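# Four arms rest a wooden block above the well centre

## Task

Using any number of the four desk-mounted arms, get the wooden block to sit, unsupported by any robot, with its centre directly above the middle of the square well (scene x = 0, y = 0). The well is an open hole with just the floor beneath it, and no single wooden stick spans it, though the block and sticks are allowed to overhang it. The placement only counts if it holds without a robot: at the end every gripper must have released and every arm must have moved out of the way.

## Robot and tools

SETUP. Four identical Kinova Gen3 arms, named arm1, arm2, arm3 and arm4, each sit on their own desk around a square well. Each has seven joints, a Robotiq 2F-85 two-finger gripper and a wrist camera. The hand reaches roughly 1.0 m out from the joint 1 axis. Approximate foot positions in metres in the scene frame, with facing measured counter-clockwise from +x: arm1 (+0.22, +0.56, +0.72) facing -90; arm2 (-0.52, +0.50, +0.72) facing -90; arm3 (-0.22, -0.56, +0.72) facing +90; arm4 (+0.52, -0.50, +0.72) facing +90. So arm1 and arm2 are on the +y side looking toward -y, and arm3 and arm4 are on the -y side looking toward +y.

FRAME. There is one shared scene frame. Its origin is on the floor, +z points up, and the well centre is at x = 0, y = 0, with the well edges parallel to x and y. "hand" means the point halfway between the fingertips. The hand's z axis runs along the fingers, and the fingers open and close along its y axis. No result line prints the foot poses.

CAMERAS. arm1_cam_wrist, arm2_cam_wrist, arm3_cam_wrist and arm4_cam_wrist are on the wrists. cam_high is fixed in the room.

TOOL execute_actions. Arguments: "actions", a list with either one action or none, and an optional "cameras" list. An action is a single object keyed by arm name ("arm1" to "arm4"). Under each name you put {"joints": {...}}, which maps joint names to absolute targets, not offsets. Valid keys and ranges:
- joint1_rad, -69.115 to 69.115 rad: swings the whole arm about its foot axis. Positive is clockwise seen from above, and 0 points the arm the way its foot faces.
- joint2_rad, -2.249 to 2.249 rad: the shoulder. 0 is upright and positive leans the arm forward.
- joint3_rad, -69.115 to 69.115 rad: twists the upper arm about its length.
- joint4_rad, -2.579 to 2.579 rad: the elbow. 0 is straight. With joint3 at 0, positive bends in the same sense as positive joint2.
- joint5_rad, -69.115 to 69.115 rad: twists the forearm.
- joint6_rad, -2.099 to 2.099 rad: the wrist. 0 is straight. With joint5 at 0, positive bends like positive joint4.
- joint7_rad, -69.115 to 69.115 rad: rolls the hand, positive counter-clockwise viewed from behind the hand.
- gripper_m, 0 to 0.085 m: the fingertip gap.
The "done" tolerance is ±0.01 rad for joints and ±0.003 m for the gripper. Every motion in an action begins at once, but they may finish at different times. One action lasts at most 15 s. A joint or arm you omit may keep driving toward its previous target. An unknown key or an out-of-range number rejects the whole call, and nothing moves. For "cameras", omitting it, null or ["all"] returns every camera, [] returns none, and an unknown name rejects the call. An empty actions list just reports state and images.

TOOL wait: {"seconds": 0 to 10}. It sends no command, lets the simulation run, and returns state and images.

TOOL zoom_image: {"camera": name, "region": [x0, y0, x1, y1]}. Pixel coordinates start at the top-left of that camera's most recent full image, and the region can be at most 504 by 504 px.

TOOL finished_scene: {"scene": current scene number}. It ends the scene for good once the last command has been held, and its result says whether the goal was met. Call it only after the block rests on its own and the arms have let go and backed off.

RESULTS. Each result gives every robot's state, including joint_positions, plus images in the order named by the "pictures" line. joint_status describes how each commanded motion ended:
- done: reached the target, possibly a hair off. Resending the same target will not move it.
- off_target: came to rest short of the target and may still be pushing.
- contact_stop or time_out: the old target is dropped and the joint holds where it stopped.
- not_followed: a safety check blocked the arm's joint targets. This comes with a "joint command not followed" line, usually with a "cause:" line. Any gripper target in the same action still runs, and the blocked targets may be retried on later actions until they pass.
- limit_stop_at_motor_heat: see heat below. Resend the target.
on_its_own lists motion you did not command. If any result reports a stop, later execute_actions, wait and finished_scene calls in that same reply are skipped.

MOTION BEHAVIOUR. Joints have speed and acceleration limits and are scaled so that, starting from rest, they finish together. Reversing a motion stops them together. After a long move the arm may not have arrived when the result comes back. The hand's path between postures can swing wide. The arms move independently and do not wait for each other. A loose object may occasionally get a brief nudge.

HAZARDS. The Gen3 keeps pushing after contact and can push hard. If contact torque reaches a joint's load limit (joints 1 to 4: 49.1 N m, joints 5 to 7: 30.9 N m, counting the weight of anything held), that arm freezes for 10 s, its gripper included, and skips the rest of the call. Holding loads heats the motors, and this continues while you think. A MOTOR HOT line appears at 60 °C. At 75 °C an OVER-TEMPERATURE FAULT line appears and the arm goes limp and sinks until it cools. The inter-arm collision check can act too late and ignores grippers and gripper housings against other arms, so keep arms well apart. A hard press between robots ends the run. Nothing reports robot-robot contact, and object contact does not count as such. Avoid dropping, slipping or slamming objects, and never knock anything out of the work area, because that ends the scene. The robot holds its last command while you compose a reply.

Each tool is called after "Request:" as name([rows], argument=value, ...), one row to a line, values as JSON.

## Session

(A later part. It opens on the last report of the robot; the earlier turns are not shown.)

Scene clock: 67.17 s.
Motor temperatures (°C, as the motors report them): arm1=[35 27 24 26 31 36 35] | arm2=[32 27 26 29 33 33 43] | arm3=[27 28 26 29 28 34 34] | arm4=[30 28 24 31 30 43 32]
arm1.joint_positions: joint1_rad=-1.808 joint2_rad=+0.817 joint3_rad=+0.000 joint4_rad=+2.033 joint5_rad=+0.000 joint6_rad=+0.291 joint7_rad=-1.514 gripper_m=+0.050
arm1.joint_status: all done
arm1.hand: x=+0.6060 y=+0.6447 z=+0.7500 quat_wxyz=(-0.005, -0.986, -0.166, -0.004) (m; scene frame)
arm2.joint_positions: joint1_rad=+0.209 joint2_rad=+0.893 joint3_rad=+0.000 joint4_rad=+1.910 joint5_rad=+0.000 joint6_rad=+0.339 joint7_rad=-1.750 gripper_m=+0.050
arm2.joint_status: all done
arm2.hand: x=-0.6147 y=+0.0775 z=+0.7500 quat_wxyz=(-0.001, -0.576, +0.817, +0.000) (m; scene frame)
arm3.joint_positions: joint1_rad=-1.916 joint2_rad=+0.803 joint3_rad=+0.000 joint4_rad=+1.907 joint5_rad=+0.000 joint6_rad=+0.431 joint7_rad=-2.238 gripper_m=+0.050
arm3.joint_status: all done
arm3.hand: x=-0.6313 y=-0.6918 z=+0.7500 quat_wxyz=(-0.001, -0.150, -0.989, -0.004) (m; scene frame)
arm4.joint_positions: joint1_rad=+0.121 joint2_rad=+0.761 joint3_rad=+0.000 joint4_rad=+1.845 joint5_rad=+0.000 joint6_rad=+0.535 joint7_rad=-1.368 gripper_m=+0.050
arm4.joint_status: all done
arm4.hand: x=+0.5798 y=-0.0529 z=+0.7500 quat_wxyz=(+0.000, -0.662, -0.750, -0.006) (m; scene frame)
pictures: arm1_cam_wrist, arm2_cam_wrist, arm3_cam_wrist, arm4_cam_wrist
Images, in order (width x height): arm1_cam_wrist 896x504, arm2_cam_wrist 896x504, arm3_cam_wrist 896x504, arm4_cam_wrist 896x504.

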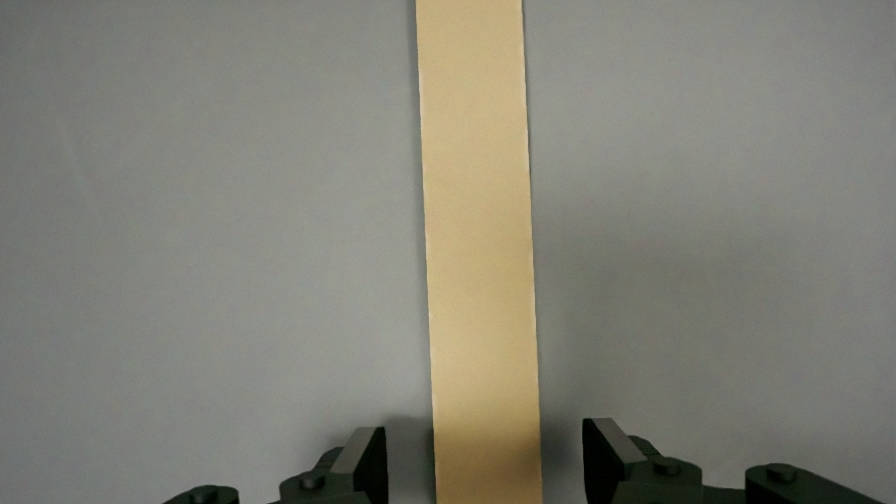

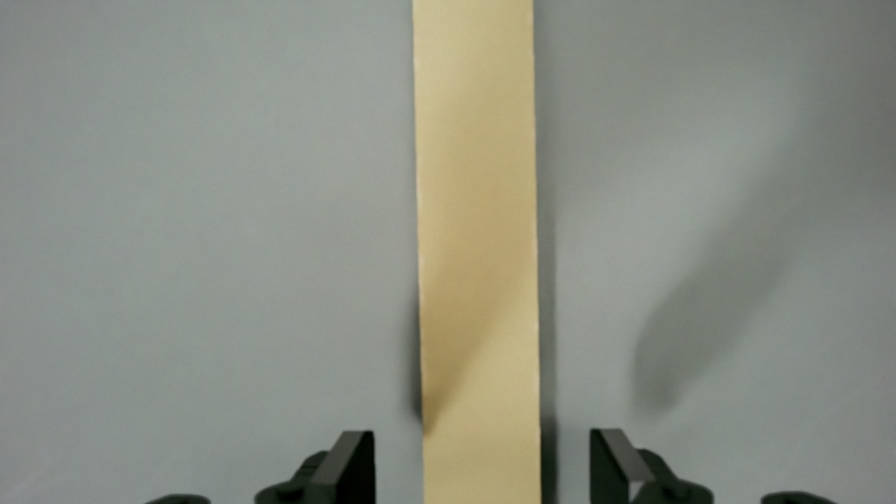

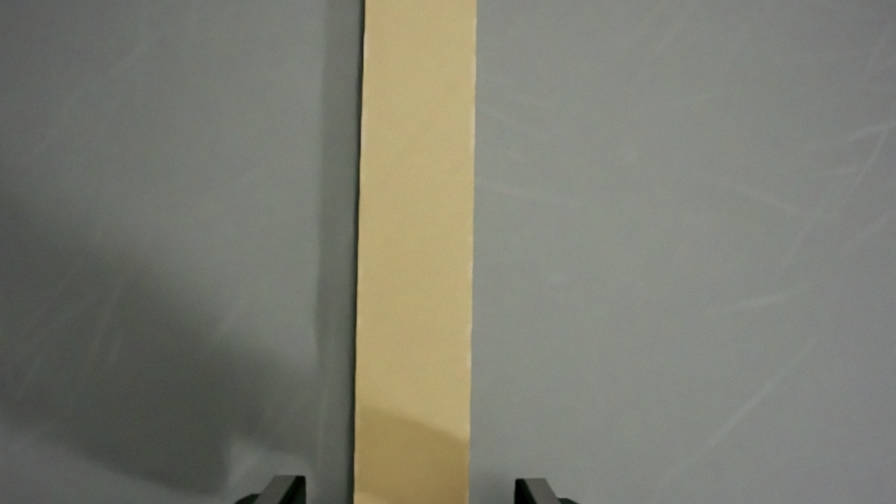

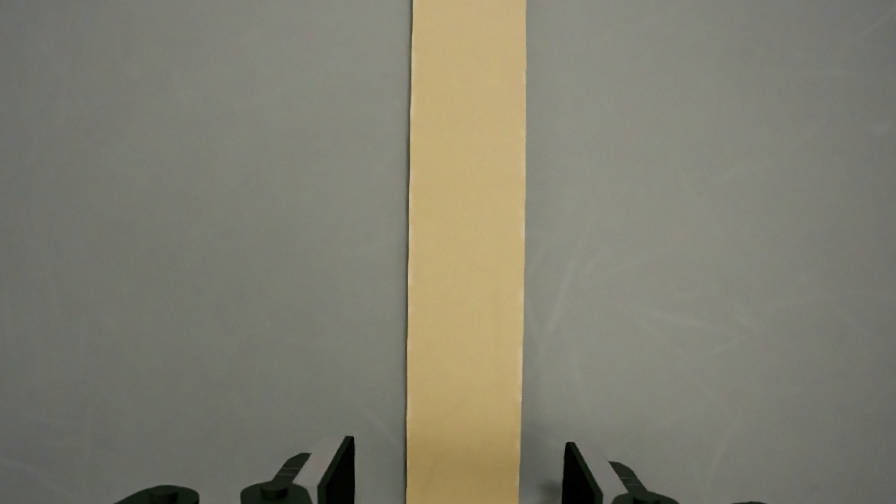

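Request:
execute_actions([
  {"arm1":{"joints":{"joint2_rad":0.8482,"joint4_rad":2.0315,"joint6_rad":0.2619}},"arm2":{"joints":{"joint2_rad":0.9215,"joint4_rad":1.9062,"joint6_rad":0.3139}},"arm3":{"joints":{"joint2_rad":0.8307,"joint4_rad":1.9074,"joint6_rad":0.4035}},"arm4":{"joints":{"joint2_rad":0.7871,"joint4_rad":1.8481,"joint6_rad":0.5064}}},
], cameras=["arm2_cam_wrist","arm4_cam_wrist","cam_high"])

Scene clock: 70.43 s.
Motor temperatures (°C, as the motors report them): arm1=[35 27 24 26 31 36 35] | arm2=[32 27 26 29 33 33 43] | arm3=[27 28 26 29 28 34 34] | arm4=[30 28 24 31 30 43 32]
arm1.joint_positions: joint1_rad=-1.808 joint2_rad=+0.848 joint3_rad=+0.000 joint4_rad=+2.032 joint5_rad=+0.000 joint6_rad=+0.262 joint7_rad=-1.514 gripper_m=+0.050
arm1.joint_status: all done
arm1.hand: x=+0.6061 y=+0.6446 z=+0.7380 quat_wxyz=(-0.005, -0.986, -0.166, -0.004) (m; scene frame)
arm2.joint_positions: joint1_rad=+0.209 joint2_rad=+0.921 joint3_rad=+0.000 joint4_rad=+1.906 joint5_rad=+0.000 joint6_rad=+0.314 joint7_rad=-1.750 gripper_m=+0.050
arm2.joint_status: all done
arm2.hand: x=-0.6147 y=+0.0775 z=+0.7380 quat_wxyz=(-0.001, -0.576, +0.817, +0.000) (m; scene frame)
arm3.joint_positions: joint1_rad=-1.916 joint2_rad=+0.831 joint3_rad=+0.000 joint4_rad=+1.907 joint5_rad=+0.000 joint6_rad=+0.404 joint7_rad=-2.238 gripper_m=+0.050
arm3.joint_status: all done
arm3.hand: x=-0.6312 y=-0.6918 z=+0.7380 quat_wxyz=(-0.001, -0.150, -0.989, -0.004) (m; scene frame)
arm4.joint_positions: joint1_rad=+0.121 joint2_rad=+0.787 joint3_rad=+0.000 joint4_rad=+1.848 joint5_rad=+0.000 joint6_rad=+0.506 joint7_rad=-1.368 gripper_m=+0.050
arm4.joint_status: all done
arm4.hand: x=+0.5799 y=-0.0528 z=+0.7380 quat_wxyz=(+0.000, -0.662, -0.750, -0.006) (m; scene frame)
pictures: arm2_cam_wrist, arm4_cam_wrist, cam_high
Images, in order (width x height): arm2_cam_wrist 896x504, arm4_cam_wrist 896x504, cam_high 896x504.

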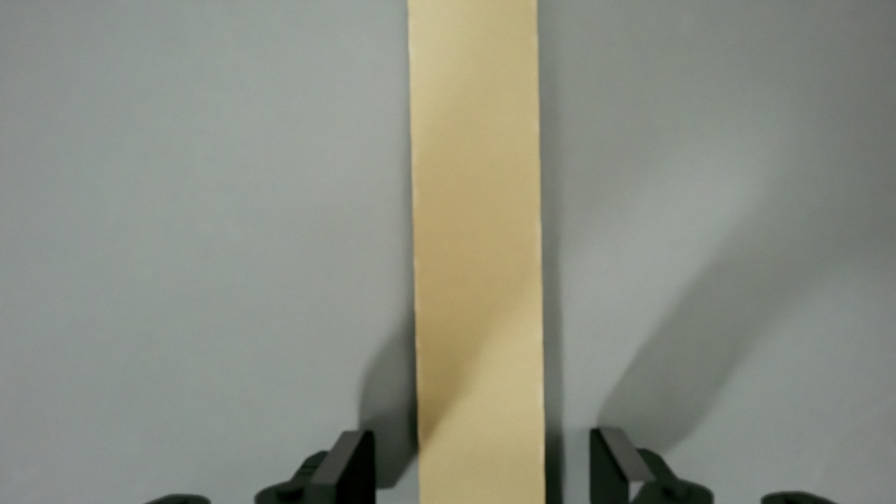

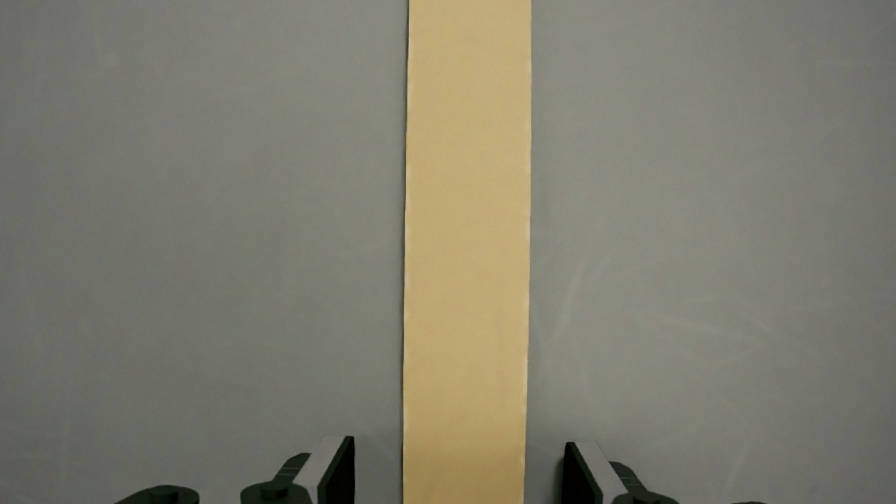

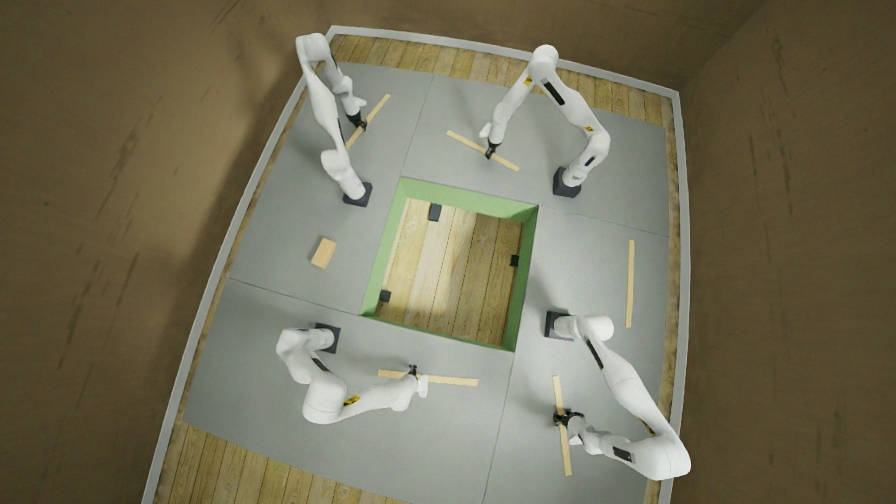

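Request:
zoom_image(camera="arm2_cam_wrist", region=[320, 340, 720, 504])

Request:
zoom_image(camera="cam_high", region=[460, 120, 530, 180])

Region (320, 340, 720, 504) of arm2_cam_wrist's 896x504 image, scaled by 1.260; it fills the top 207 rows of this view, and the rest is white.

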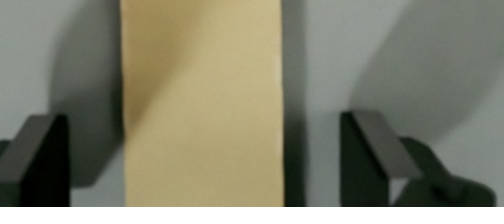

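Region (460, 120, 530, 180) of cam_high's 896x504 image, scaled by 7.200, with more detail than that image has; it fills the top 432 rows of this view, and the rest is white.

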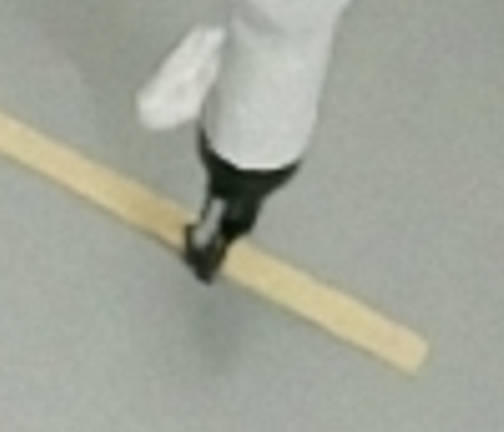

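Request:
execute_actions([
  {"arm1":{"joints":{"joint2_rad":0.8662,"joint4_rad":2.0298,"joint6_rad":0.2456}},"arm2":{"joints":{"joint2_rad":0.9383,"joint4_rad":1.9035,"joint6_rad":0.2998}},"arm3":{"joints":{"joint2_rad":0.8469,"joint4_rad":1.9070,"joint6_rad":0.3877}},"arm4":{"joints":{"joint2_rad":0.8023,"joint4_rad":1.8491,"joint6_rad":0.4902}}},
], cameras=["arm2_cam_wrist","arm4_cam_wrist"])

Scene clock: 74.23 s.
Motor temperatures (°C, as the motors report them): arm1=[35 27 24 26 31 36 35] | arm2=[32 28 26 29 33 33 43] | arm3=[27 28 26 29 28 34 34] | arm4=[30 28 24 31 30 43 32]
arm1.joint_positions: joint1_rad=-1.808 joint2_rad=+0.853 joint3_rad=+0.000 joint4_rad=+2.034 joint5_rad=+0.000 joint6_rad=+0.251 joint7_rad=-1.514 gripper_m=+0.050
arm1.joint_status: joint2_rad time_out (moved +0.005 of +0.018); the others done
arm1.hand: x=+0.6063 y=+0.6446 z=+0.7358 quat_wxyz=(-0.005, -0.986, -0.166, -0.005) (m; scene frame)
arm2.joint_positions: joint1_rad=+0.209 joint2_rad=+0.926 joint3_rad=+0.000 joint4_rad=+1.906 joint5_rad=+0.000 joint6_rad=+0.304 joint7_rad=-1.750 gripper_m=+0.050
arm2.joint_status: joint2_rad time_out (moved +0.005 of +0.017); the others done
arm2.hand: x=-0.6149 y=+0.0761 z=+0.7359 quat_wxyz=(-0.003, -0.576, +0.817, -0.001) (m; scene frame)
arm3.joint_positions: joint1_rad=-1.916 joint2_rad=+0.832 joint3_rad=+0.000 joint4_rad=+1.907 joint5_rad=+0.000 joint6_rad=+0.391 joint7_rad=-2.238 gripper_m=+0.050
arm3.joint_status: joint2_rad time_out (moved +0.001 of +0.016); the others done
arm3.hand: x=-0.6346 y=-0.6931 z=+0.7375 quat_wxyz=(+0.004, -0.150, -0.989, -0.001) (m; scene frame)
arm4.joint_positions: joint1_rad=+0.121 joint2_rad=+0.794 joint3_rad=+0.000 joint4_rad=+1.849 joint5_rad=+0.000 joint6_rad=+0.493 joint7_rad=-1.368 gripper_m=+0.050
arm4.joint_status: all done
arm4.hand: x=+0.5801 y=-0.0511 z=+0.7346 quat_wxyz=(+0.002, -0.662, -0.750, -0.009) (m; scene frame)
pictures: arm2_cam_wrist, arm4_cam_wrist
Images, in order (width x height): arm2_cam_wrist 896x504, arm4_cam_wrist 896x504.

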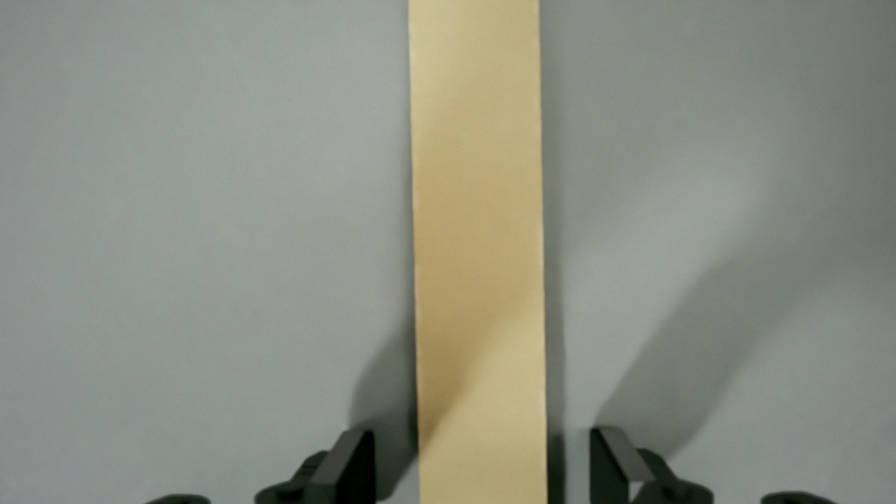

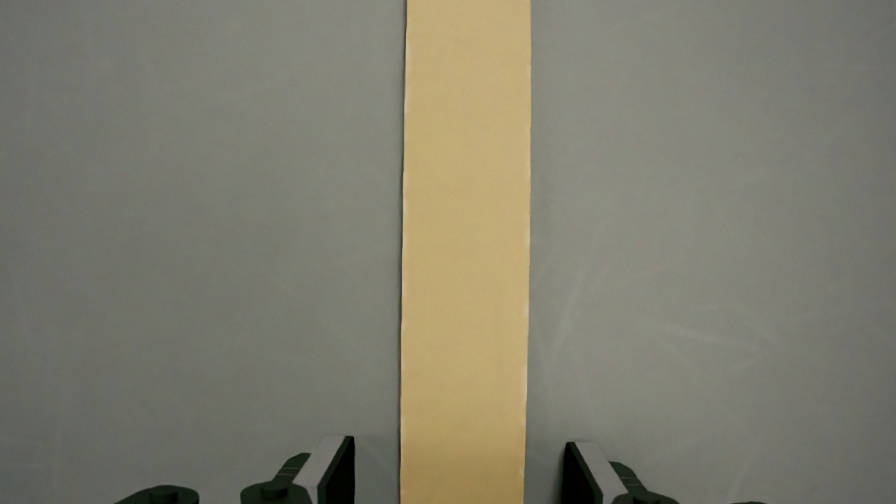

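Request:
execute_actions([
  {"arm1":{"joints":{"joint1_rad":-1.808,"joint2_rad":0.8444,"joint4_rad":2.0317,"joint6_rad":0.2655}},"arm2":{"joints":{"joint2_rad":0.9179,"joint4_rad":1.9067,"joint6_rad":0.3170}},"arm3":{"joints":{"joint2_rad":0.8238,"joint4_rad":1.9074,"joint6_rad":0.4104}},"arm4":{"joints":{"joint2_rad":0.7860,"joint4_rad":1.8480,"joint6_rad":0.5076}}},
], cameras=[])

Request:
execute_actions([
  {"arm1":{"joints":{"gripper_m":0.015}},"arm2":{"joints":{"gripper_m":0.015}},"arm3":{"joints":{"gripper_m":0.015}},"arm4":{"joints":{"gripper_m":0.015}}},
], cameras=["arm1_cam_wrist","arm2_cam_wrist","arm3_cam_wrist","arm4_cam_wrist"])

Scene clock: 76.50 s.
Motor temperatures (°C, as the motors report them): arm1=[35 27 24 26 31 36 35] | arm2=[32 28 26 29 33 33 43] | arm3=[27 28 26 29 28 34 34] | arm4=[30 28 24 31 30 43 32]
arm1.joint_positions: joint1_rad=-1.808 joint2_rad=+0.844 joint3_rad=+0.000 joint4_rad=+2.032 joint5_rad=+0.000 joint6_rad=+0.265 joint7_rad=-1.514 gripper_m=+0.050
arm1.joint_status: all done
arm1.hand: x=+0.6060 y=+0.6446 z=+0.7394 quat_wxyz=(-0.005, -0.986, -0.166, -0.003) (m; scene frame)
arm2.joint_positions: joint1_rad=+0.210 joint2_rad=+0.918 joint3_rad=+0.000 joint4_rad=+1.907 joint5_rad=+0.000 joint6_rad=+0.317 joint7_rad=-1.750 gripper_m=+0.050
arm2.joint_status: all done
arm2.hand: x=-0.6147 y=+0.0775 z=+0.7395 quat_wxyz=(-0.001, -0.576, +0.817, +0.000) (m; scene frame)
arm3.joint_positions: joint1_rad=-1.916 joint2_rad=+0.824 joint3_rad=+0.000 joint4_rad=+1.907 joint5_rad=+0.000 joint6_rad=+0.410 joint7_rad=-2.238 gripper_m=+0.050
arm3.joint_status: all done
arm3.hand: x=-0.6312 y=-0.6918 z=+0.7409 quat_wxyz=(-0.001, -0.150, -0.989, -0.004) (m; scene frame)
arm4.joint_positions: joint1_rad=+0.121 joint2_rad=+0.786 joint3_rad=+0.000 joint4_rad=+1.848 joint5_rad=+0.000 joint6_rad=+0.508 joint7_rad=-1.368 gripper_m=+0.050
arm4.joint_status: all done
arm4.hand: x=+0.5799 y=-0.0528 z=+0.7385 quat_wxyz=(+0.000, -0.662, -0.750, -0.006) (m; scene frame)
pictures: none
No camera images: the call's "cameras" was empty. Leave "cameras" out to get every camera's image.

Scene clock: 77.27 s.
Motor temperatures (°C, as the motors report them): arm1=[35 27 24 26 31 36 35] | arm2=[32 28 26 29 33 33 43] | arm3=[27 28 26 29 28 34 34] | arm4=[30 28 24 31 30 43 32]
arm1.joint_positions: joint1_rad=-1.808 joint2_rad=+0.843 joint3_rad=+0.000 joint4_rad=+2.032 joint5_rad=+0.000 joint6_rad=+0.266 joint7_rad=-1.514 gripper_m=+0.023
arm1.joint_status: gripper_m off_target (ended at +0.023, target +0.015)
arm1.hand: x=+0.6062 y=+0.6446 z=+0.7401 quat_wxyz=(-0.005, -0.986, -0.166, -0.004) (m; scene frame)
arm2.joint_positions: joint1_rad=+0.209 joint2_rad=+0.916 joint3_rad=+0.000 joint4_rad=+1.907 joint5_rad=+0.000 joint6_rad=+0.318 joint7_rad=-1.750 gripper_m=+0.024
arm2.joint_status: gripper_m off_target (ended at +0.024, target +0.015)
arm2.hand: x=-0.6147 y=+0.0773 z=+0.7401 quat_wxyz=(-0.001, -0.576, +0.817, +0.000) (m; scene frame)
arm3.joint_positions: joint1_rad=-1.916 joint2_rad=+0.822 joint3_rad=+0.000 joint4_rad=+1.908 joint5_rad=+0.000 joint6_rad=+0.411 joint7_rad=-2.238 gripper_m=+0.024
arm3.joint_status: gripper_m off_target (ended at +0.024, target +0.015)
arm3.hand: x=-0.6314 y=-0.6918 z=+0.7415 quat_wxyz=(-0.001, -0.150, -0.989, -0.004) (m; scene frame)
arm4.joint_positions: joint1_rad=+0.121 joint2_rad=+0.785 joint3_rad=+0.000 joint4_rad=+1.848 joint5_rad=+0.000 joint6_rad=+0.508 joint7_rad=-1.368 gripper_m=+0.023
arm4.joint_status: gripper_m off_target (ended at +0.023, target +0.015)
arm4.hand: x=+0.5800 y=-0.0525 z=+0.7391 quat_wxyz=(+0.000, -0.662, -0.750, -0.007) (m; scene frame)
pictures: arm1_cam_wrist, arm2_cam_wrist, arm3_cam_wrist, arm4_cam_wrist
Images, in order (width x height): arm1_cam_wrist 896x504, arm2_cam_wrist 896x504, arm3_cam_wrist 896x504, arm4_cam_wrist 896x504.

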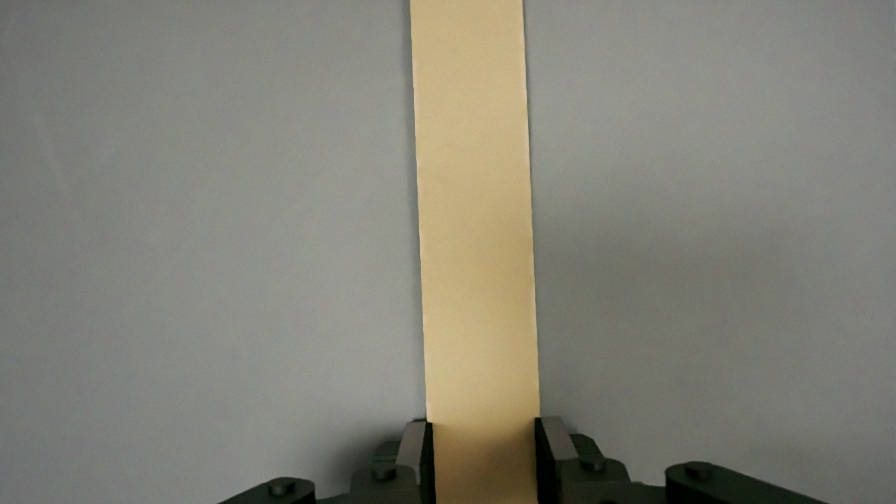

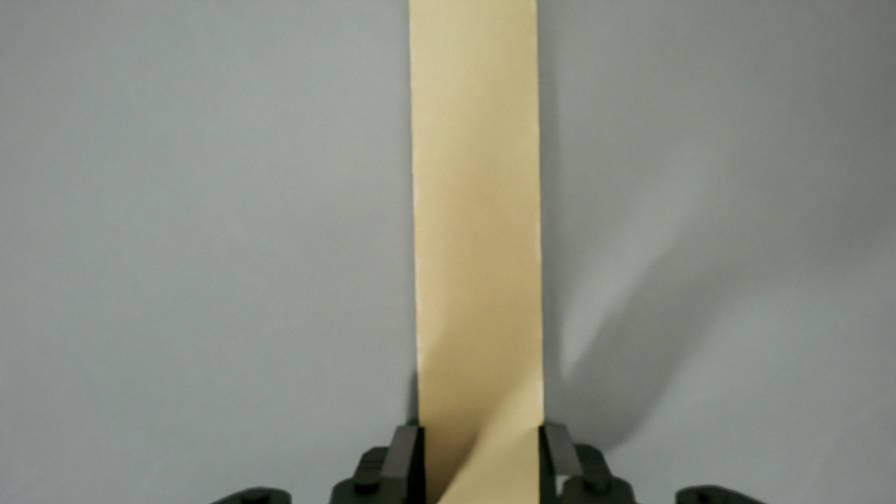

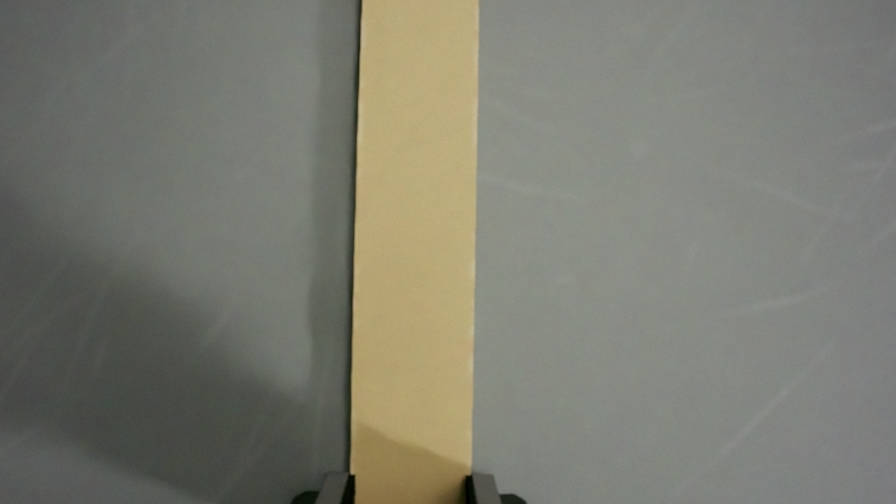

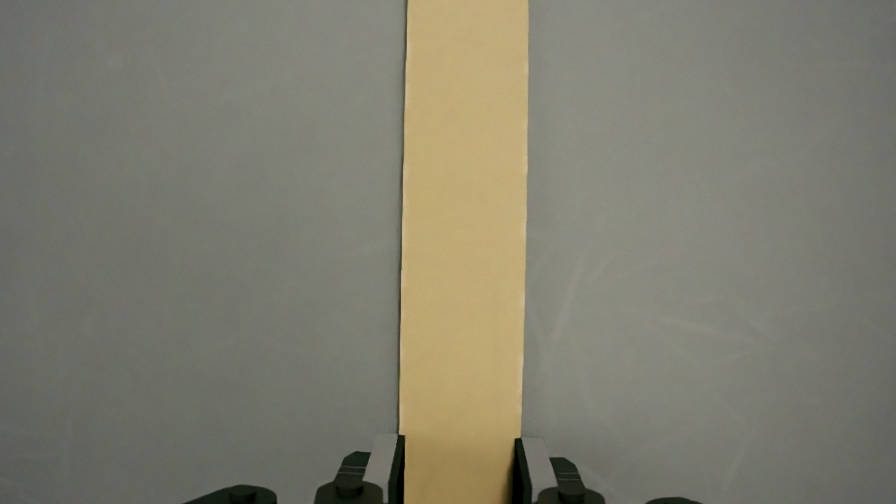

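Request:
execute_actions([
  {"arm1":{"joints":{"joint2_rad":0.5770,"joint4_rad":2.0027,"joint6_rad":0.5619}},"arm2":{"joints":{"joint2_rad":0.6670,"joint4_rad":1.8959,"joint6_rad":0.5787}},"arm3":{"joints":{"joint2_rad":0.5909,"joint4_rad":1.8623,"joint6_rad":0.6884}},"arm4":{"joints":{"joint2_rad":0.5684,"joint4_rad":1.7798,"joint6_rad":0.7934}}},
])

Scene clock: 80.50 s.
Motor temperatures (°C, as the motors report them): arm1=[35 27 24 26 31 36 35] | arm2=[32 28 26 29 33 33 43] | arm3=[27 28 26 29 28 34 34] | arm4=[30 28 24 31 30 43 32]
arm1.joint_positions: joint1_rad=-1.808 joint2_rad=+0.578 joint3_rad=+0.000 joint4_rad=+2.003 joint5_rad=+0.000 joint6_rad=+0.562 joint7_rad=-1.514 gripper_m=+0.023
arm1.joint_status: all done
arm1.hand: x=+0.6049 y=+0.6454 z=+0.8497 quat_wxyz=(-0.005, -0.986, -0.166, -0.003) (m; scene frame)
arm2.joint_positions: joint1_rad=+0.210 joint2_rad=+0.668 joint3_rad=+0.000 joint4_rad=+1.896 joint5_rad=+0.000 joint6_rad=+0.579 joint7_rad=-1.750 gripper_m=+0.024
arm2.joint_status: all done
arm2.hand: x=-0.6144 y=+0.0778 z=+0.8497 quat_wxyz=(-0.001, -0.576, +0.817, +0.001) (m; scene frame)
arm3.joint_positions: joint1_rad=-1.916 joint2_rad=+0.591 joint3_rad=+0.000 joint4_rad=+1.862 joint5_rad=+0.000 joint6_rad=+0.688 joint7_rad=-2.238 gripper_m=+0.024
arm3.joint_status: all done
arm3.hand: x=-0.6314 y=-0.6926 z=+0.8497 quat_wxyz=(-0.001, -0.150, -0.989, -0.004) (m; scene frame)
arm4.joint_positions: joint1_rad=+0.121 joint2_rad=+0.569 joint3_rad=+0.000 joint4_rad=+1.780 joint5_rad=+0.000 joint6_rad=+0.793 joint7_rad=-1.368 gripper_m=+0.023
arm4.joint_status: all done
arm4.hand: x=+0.5790 y=-0.0541 z=+0.8496 quat_wxyz=(+0.000, -0.662, -0.750, -0.006) (m; scene frame)
pictures: arm1_cam_wrist, arm2_cam_wrist, arm3_cam_wrist, arm4_cam_wrist, cam_high
Images, in order (width x height): arm1_cam_wrist 896x504, arm2_cam_wrist 896x504, arm3_cam_wrist 896x504, arm4_cam_wrist 896x504, cam_high 896x504.

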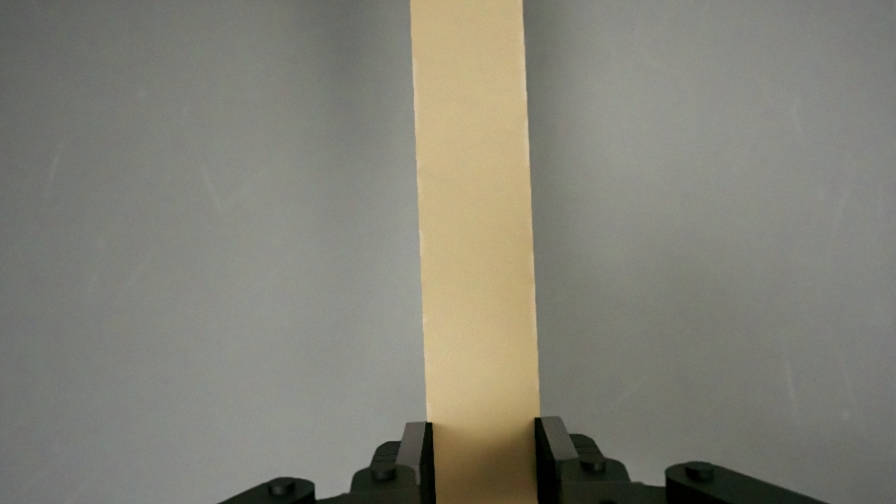

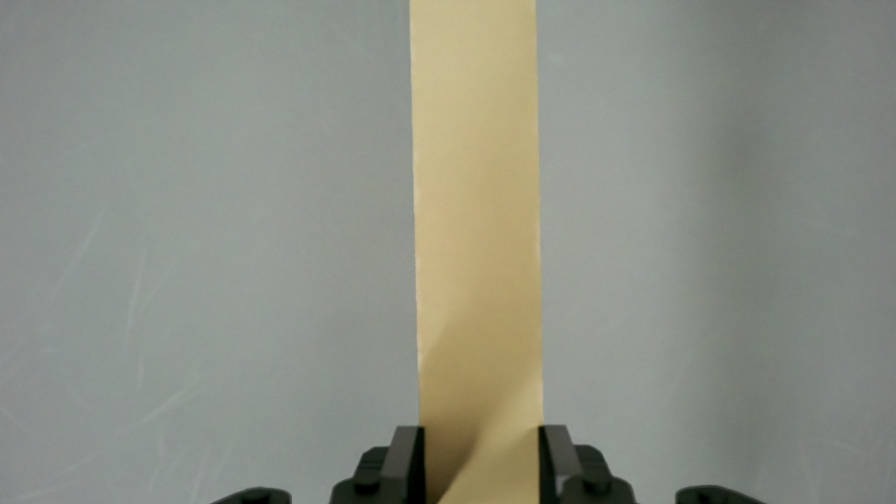

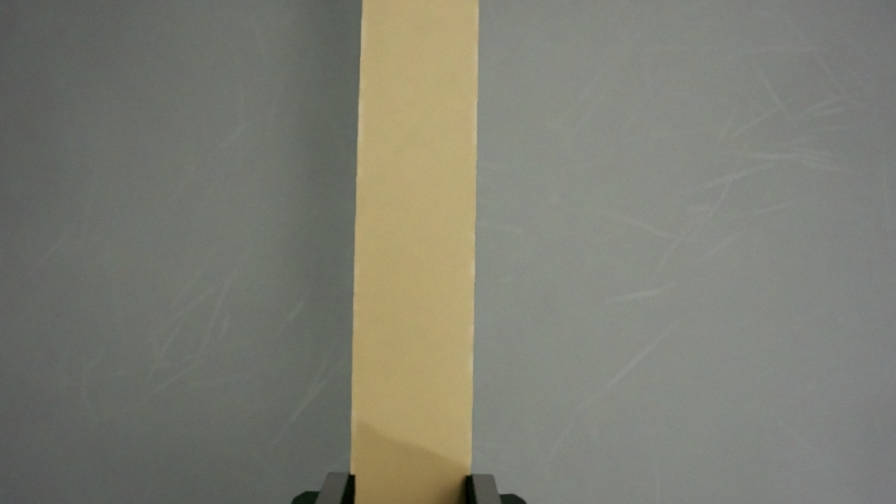

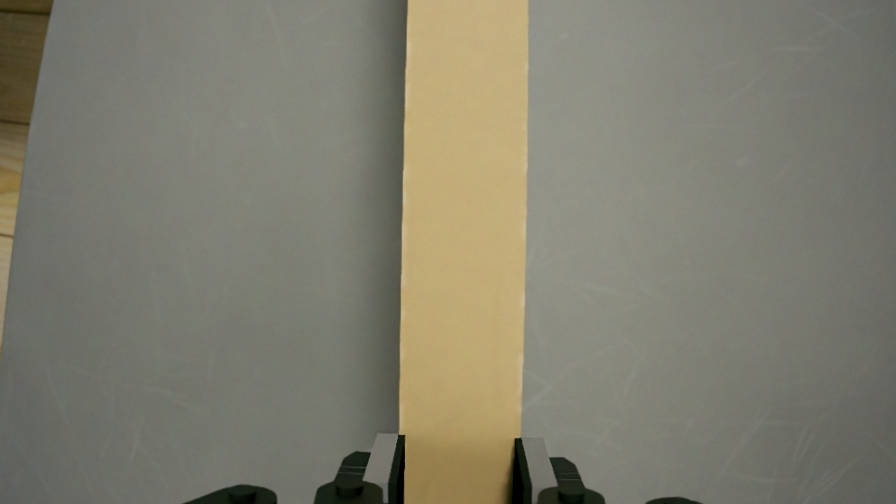

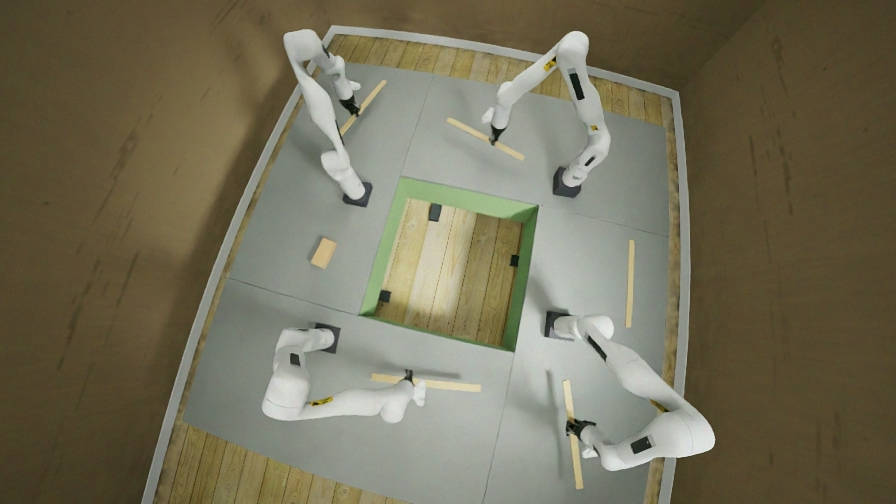

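Request:
execute_actions([
  {"arm2":{"joints":{"joint1_rad":0.5,"joint2_rad":0.3117,"joint4_rad":1.5263,"joint6_rad":1.3036}},"arm4":{"joints":{"joint1_rad":0.45,"joint2_rad":0.3304,"joint4_rad":1.2845,"joint6_rad":1.5267}}},
], cameras=[])

Request:
execute_actions([
  {"arm1":{"joints":{"joint1_rad":0.5266,"joint2_rad":0.4910,"joint4_rad":2.2108,"joint6_rad":0.4398,"joint7_rad":-1.0838}},"arm3":{"joints":{"joint1_rad":0.5061,"joint2_rad":0.4384,"joint4_rad":2.1930,"joint6_rad":0.5102,"joint7_rad":-1.0840}}},
])

Scene clock: 90.90 s.
Motor temperatures (°C, as the motors report them): arm1=[35 28 24 26 31 36 35] | arm2=[32 28 26 29 33 33 43] | arm3=[27 28 26 29 28 34 34] | arm4=[30 28 24 31 30 43 32]
arm1.joint_positions: joint1_rad=-1.808 joint2_rad=+0.577 joint3_rad=+0.000 joint4_rad=+2.003 joint5_rad=+0.000 joint6_rad=+0.562 joint7_rad=-1.514 gripper_m=+0.023
arm1.joint_status: not commanded
arm1.hand: x=+0.6049 y=+0.6455 z=+0.8498 quat_wxyz=(-0.005, -0.986, -0.166, -0.003) (m; scene frame)
arm2.joint_positions: joint1_rad=+0.500 joint2_rad=+0.312 joint3_rad=+0.000 joint4_rad=+1.527 joint5_rad=+0.000 joint6_rad=+1.304 joint7_rad=-1.750 gripper_m=+0.024
arm2.joint_status: all done
arm2.hand: x=-0.7309 y=+0.1225 z=+1.1000 quat_wxyz=(-0.001, -0.452, +0.892, +0.001) (m; scene frame)
arm3.joint_positions: joint1_rad=-1.916 joint2_rad=+0.591 joint3_rad=+0.000 joint4_rad=+1.862 joint5_rad=+0.000 joint6_rad=+0.688 joint7_rad=-2.238 gripper_m=+0.024
arm3.joint_status: not commanded
arm3.hand: x=-0.6314 y=-0.6926 z=+0.8497 quat_wxyz=(-0.001, -0.150, -0.989, -0.004) (m; scene frame)
arm4.joint_positions: joint1_rad=+0.450 joint2_rad=+0.331 joint3_rad=+0.000 joint4_rad=+1.285 joint5_rad=+0.000 joint6_rad=+1.527 joint7_rad=-1.368 gripper_m=+0.023
arm4.joint_status: all done
arm4.hand: x=+0.7179 y=-0.0996 z=+1.1004 quat_wxyz=(+0.001, -0.775, -0.631, -0.006) (m; scene frame)
pictures: none
No camera images: the call's "cameras" was empty. Leave "cameras" out to get every camera's image.

Scene clock: 94.40 s.
Motor temperatures (°C, as the motors report them): arm1=[35 28 24 26 31 36 35] | arm2=[32 28 26 29 33 33 43] | arm3=[27 28 26 29 28 34 34] | arm4=[30 28 24 31 30 43 32]
arm1.joint_positions: joint1_rad=+0.526 joint2_rad=+0.491 joint3_rad=+0.000 joint4_rad=+2.211 joint5_rad=+0.000 joint6_rad=+0.440 joint7_rad=-1.084 gripper_m=+0.023
arm1.joint_status: all done
arm1.hand: x=+0.0394 y=+0.2785 z=+0.8482 quat_wxyz=(+0.000, -0.707, +0.707, -0.006) (m; scene frame)
arm2.joint_positions: joint1_rad=+0.500 joint2_rad=+0.312 joint3_rad=+0.000 joint4_rad=+1.527 joint5_rad=+0.000 joint6_rad=+1.304 joint7_rad=-1.750 gripper_m=+0.024
arm2.joint_status: not commanded
arm2.hand: x=-0.7309 y=+0.1225 z=+1.1000 quat_wxyz=(-0.001, -0.452, +0.892, +0.001) (m; scene frame)
arm3.joint_positions: joint1_rad=+0.506 joint2_rad=+0.439 joint3_rad=+0.000 joint4_rad=+2.193 joint5_rad=+0.000 joint6_rad=+0.510 joint7_rad=-1.084 gripper_m=+0.024
arm3.joint_status: all done
arm3.hand: x=-0.0403 y=-0.2788 z=+0.8551 quat_wxyz=(+0.002, -0.707, -0.707, -0.004) (m; scene frame)
arm4.joint_positions: joint1_rad=+0.450 joint2_rad=+0.331 joint3_rad=+0.000 joint4_rad=+1.285 joint5_rad=+0.000 joint6_rad=+1.527 joint7_rad=-1.368 gripper_m=+0.023
arm4.joint_status: not commanded
arm4.hand: x=+0.7180 y=-0.0997 z=+1.1004 quat_wxyz=(+0.001, -0.775, -0.631, -0.006) (m; scene frame)
pictures: arm1_cam_wrist, arm2_cam_wrist, arm3_cam_wrist, arm4_cam_wrist, cam_high
Images, in order (width x height): arm1_cam_wrist 896x504, arm2_cam_wrist 896x504, arm3_cam_wrist 896x504, arm4_cam_wrist 896x504, cam_high 896x504.

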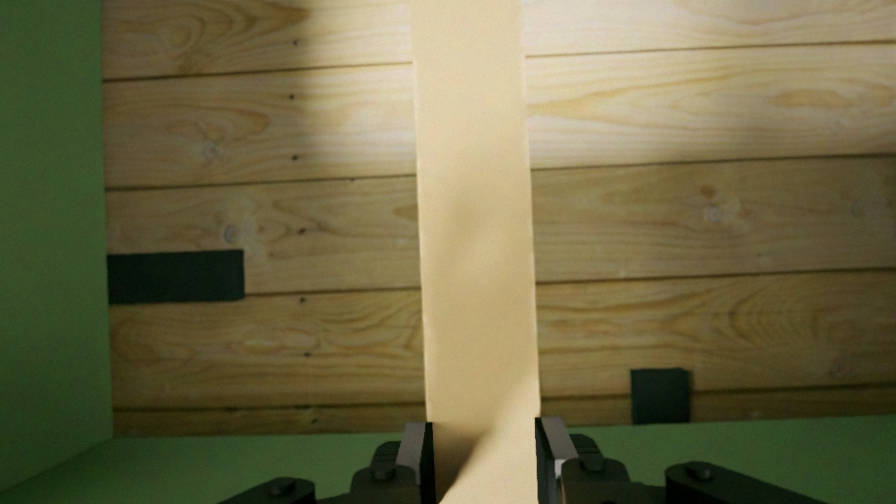

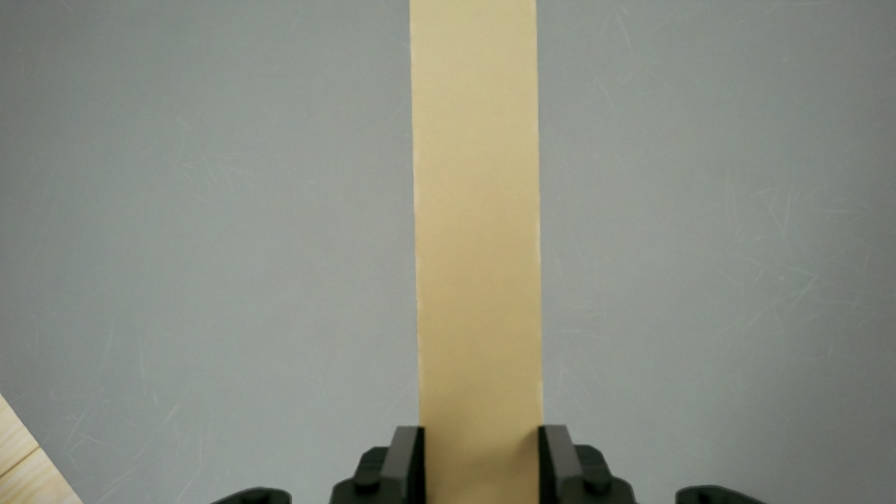

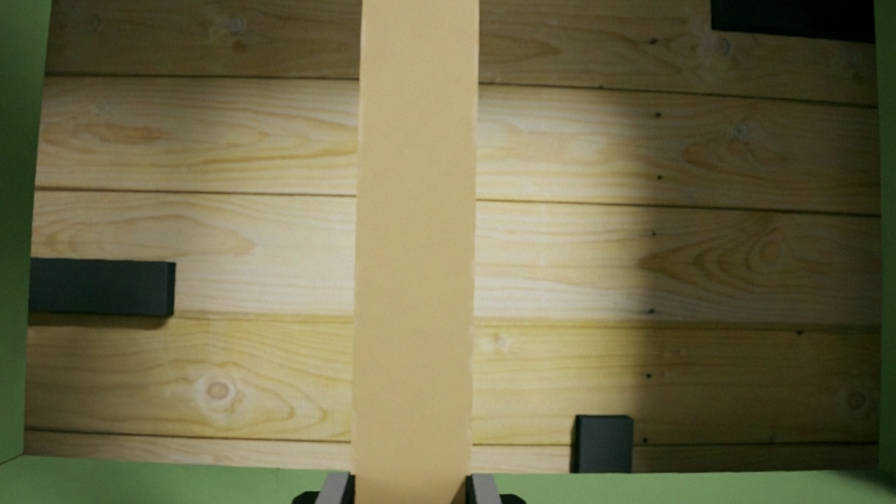

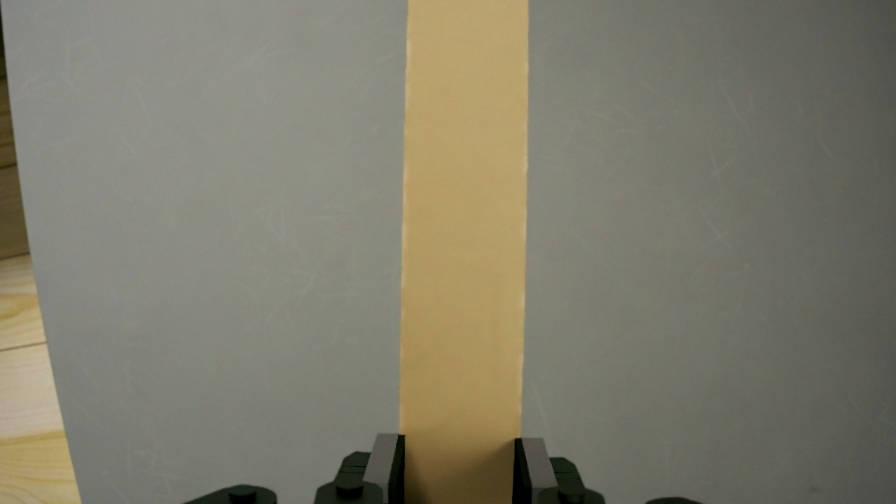

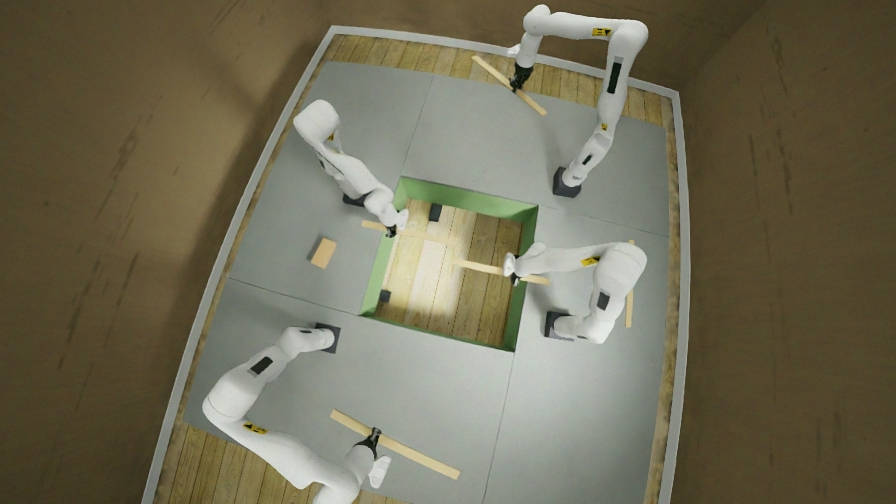

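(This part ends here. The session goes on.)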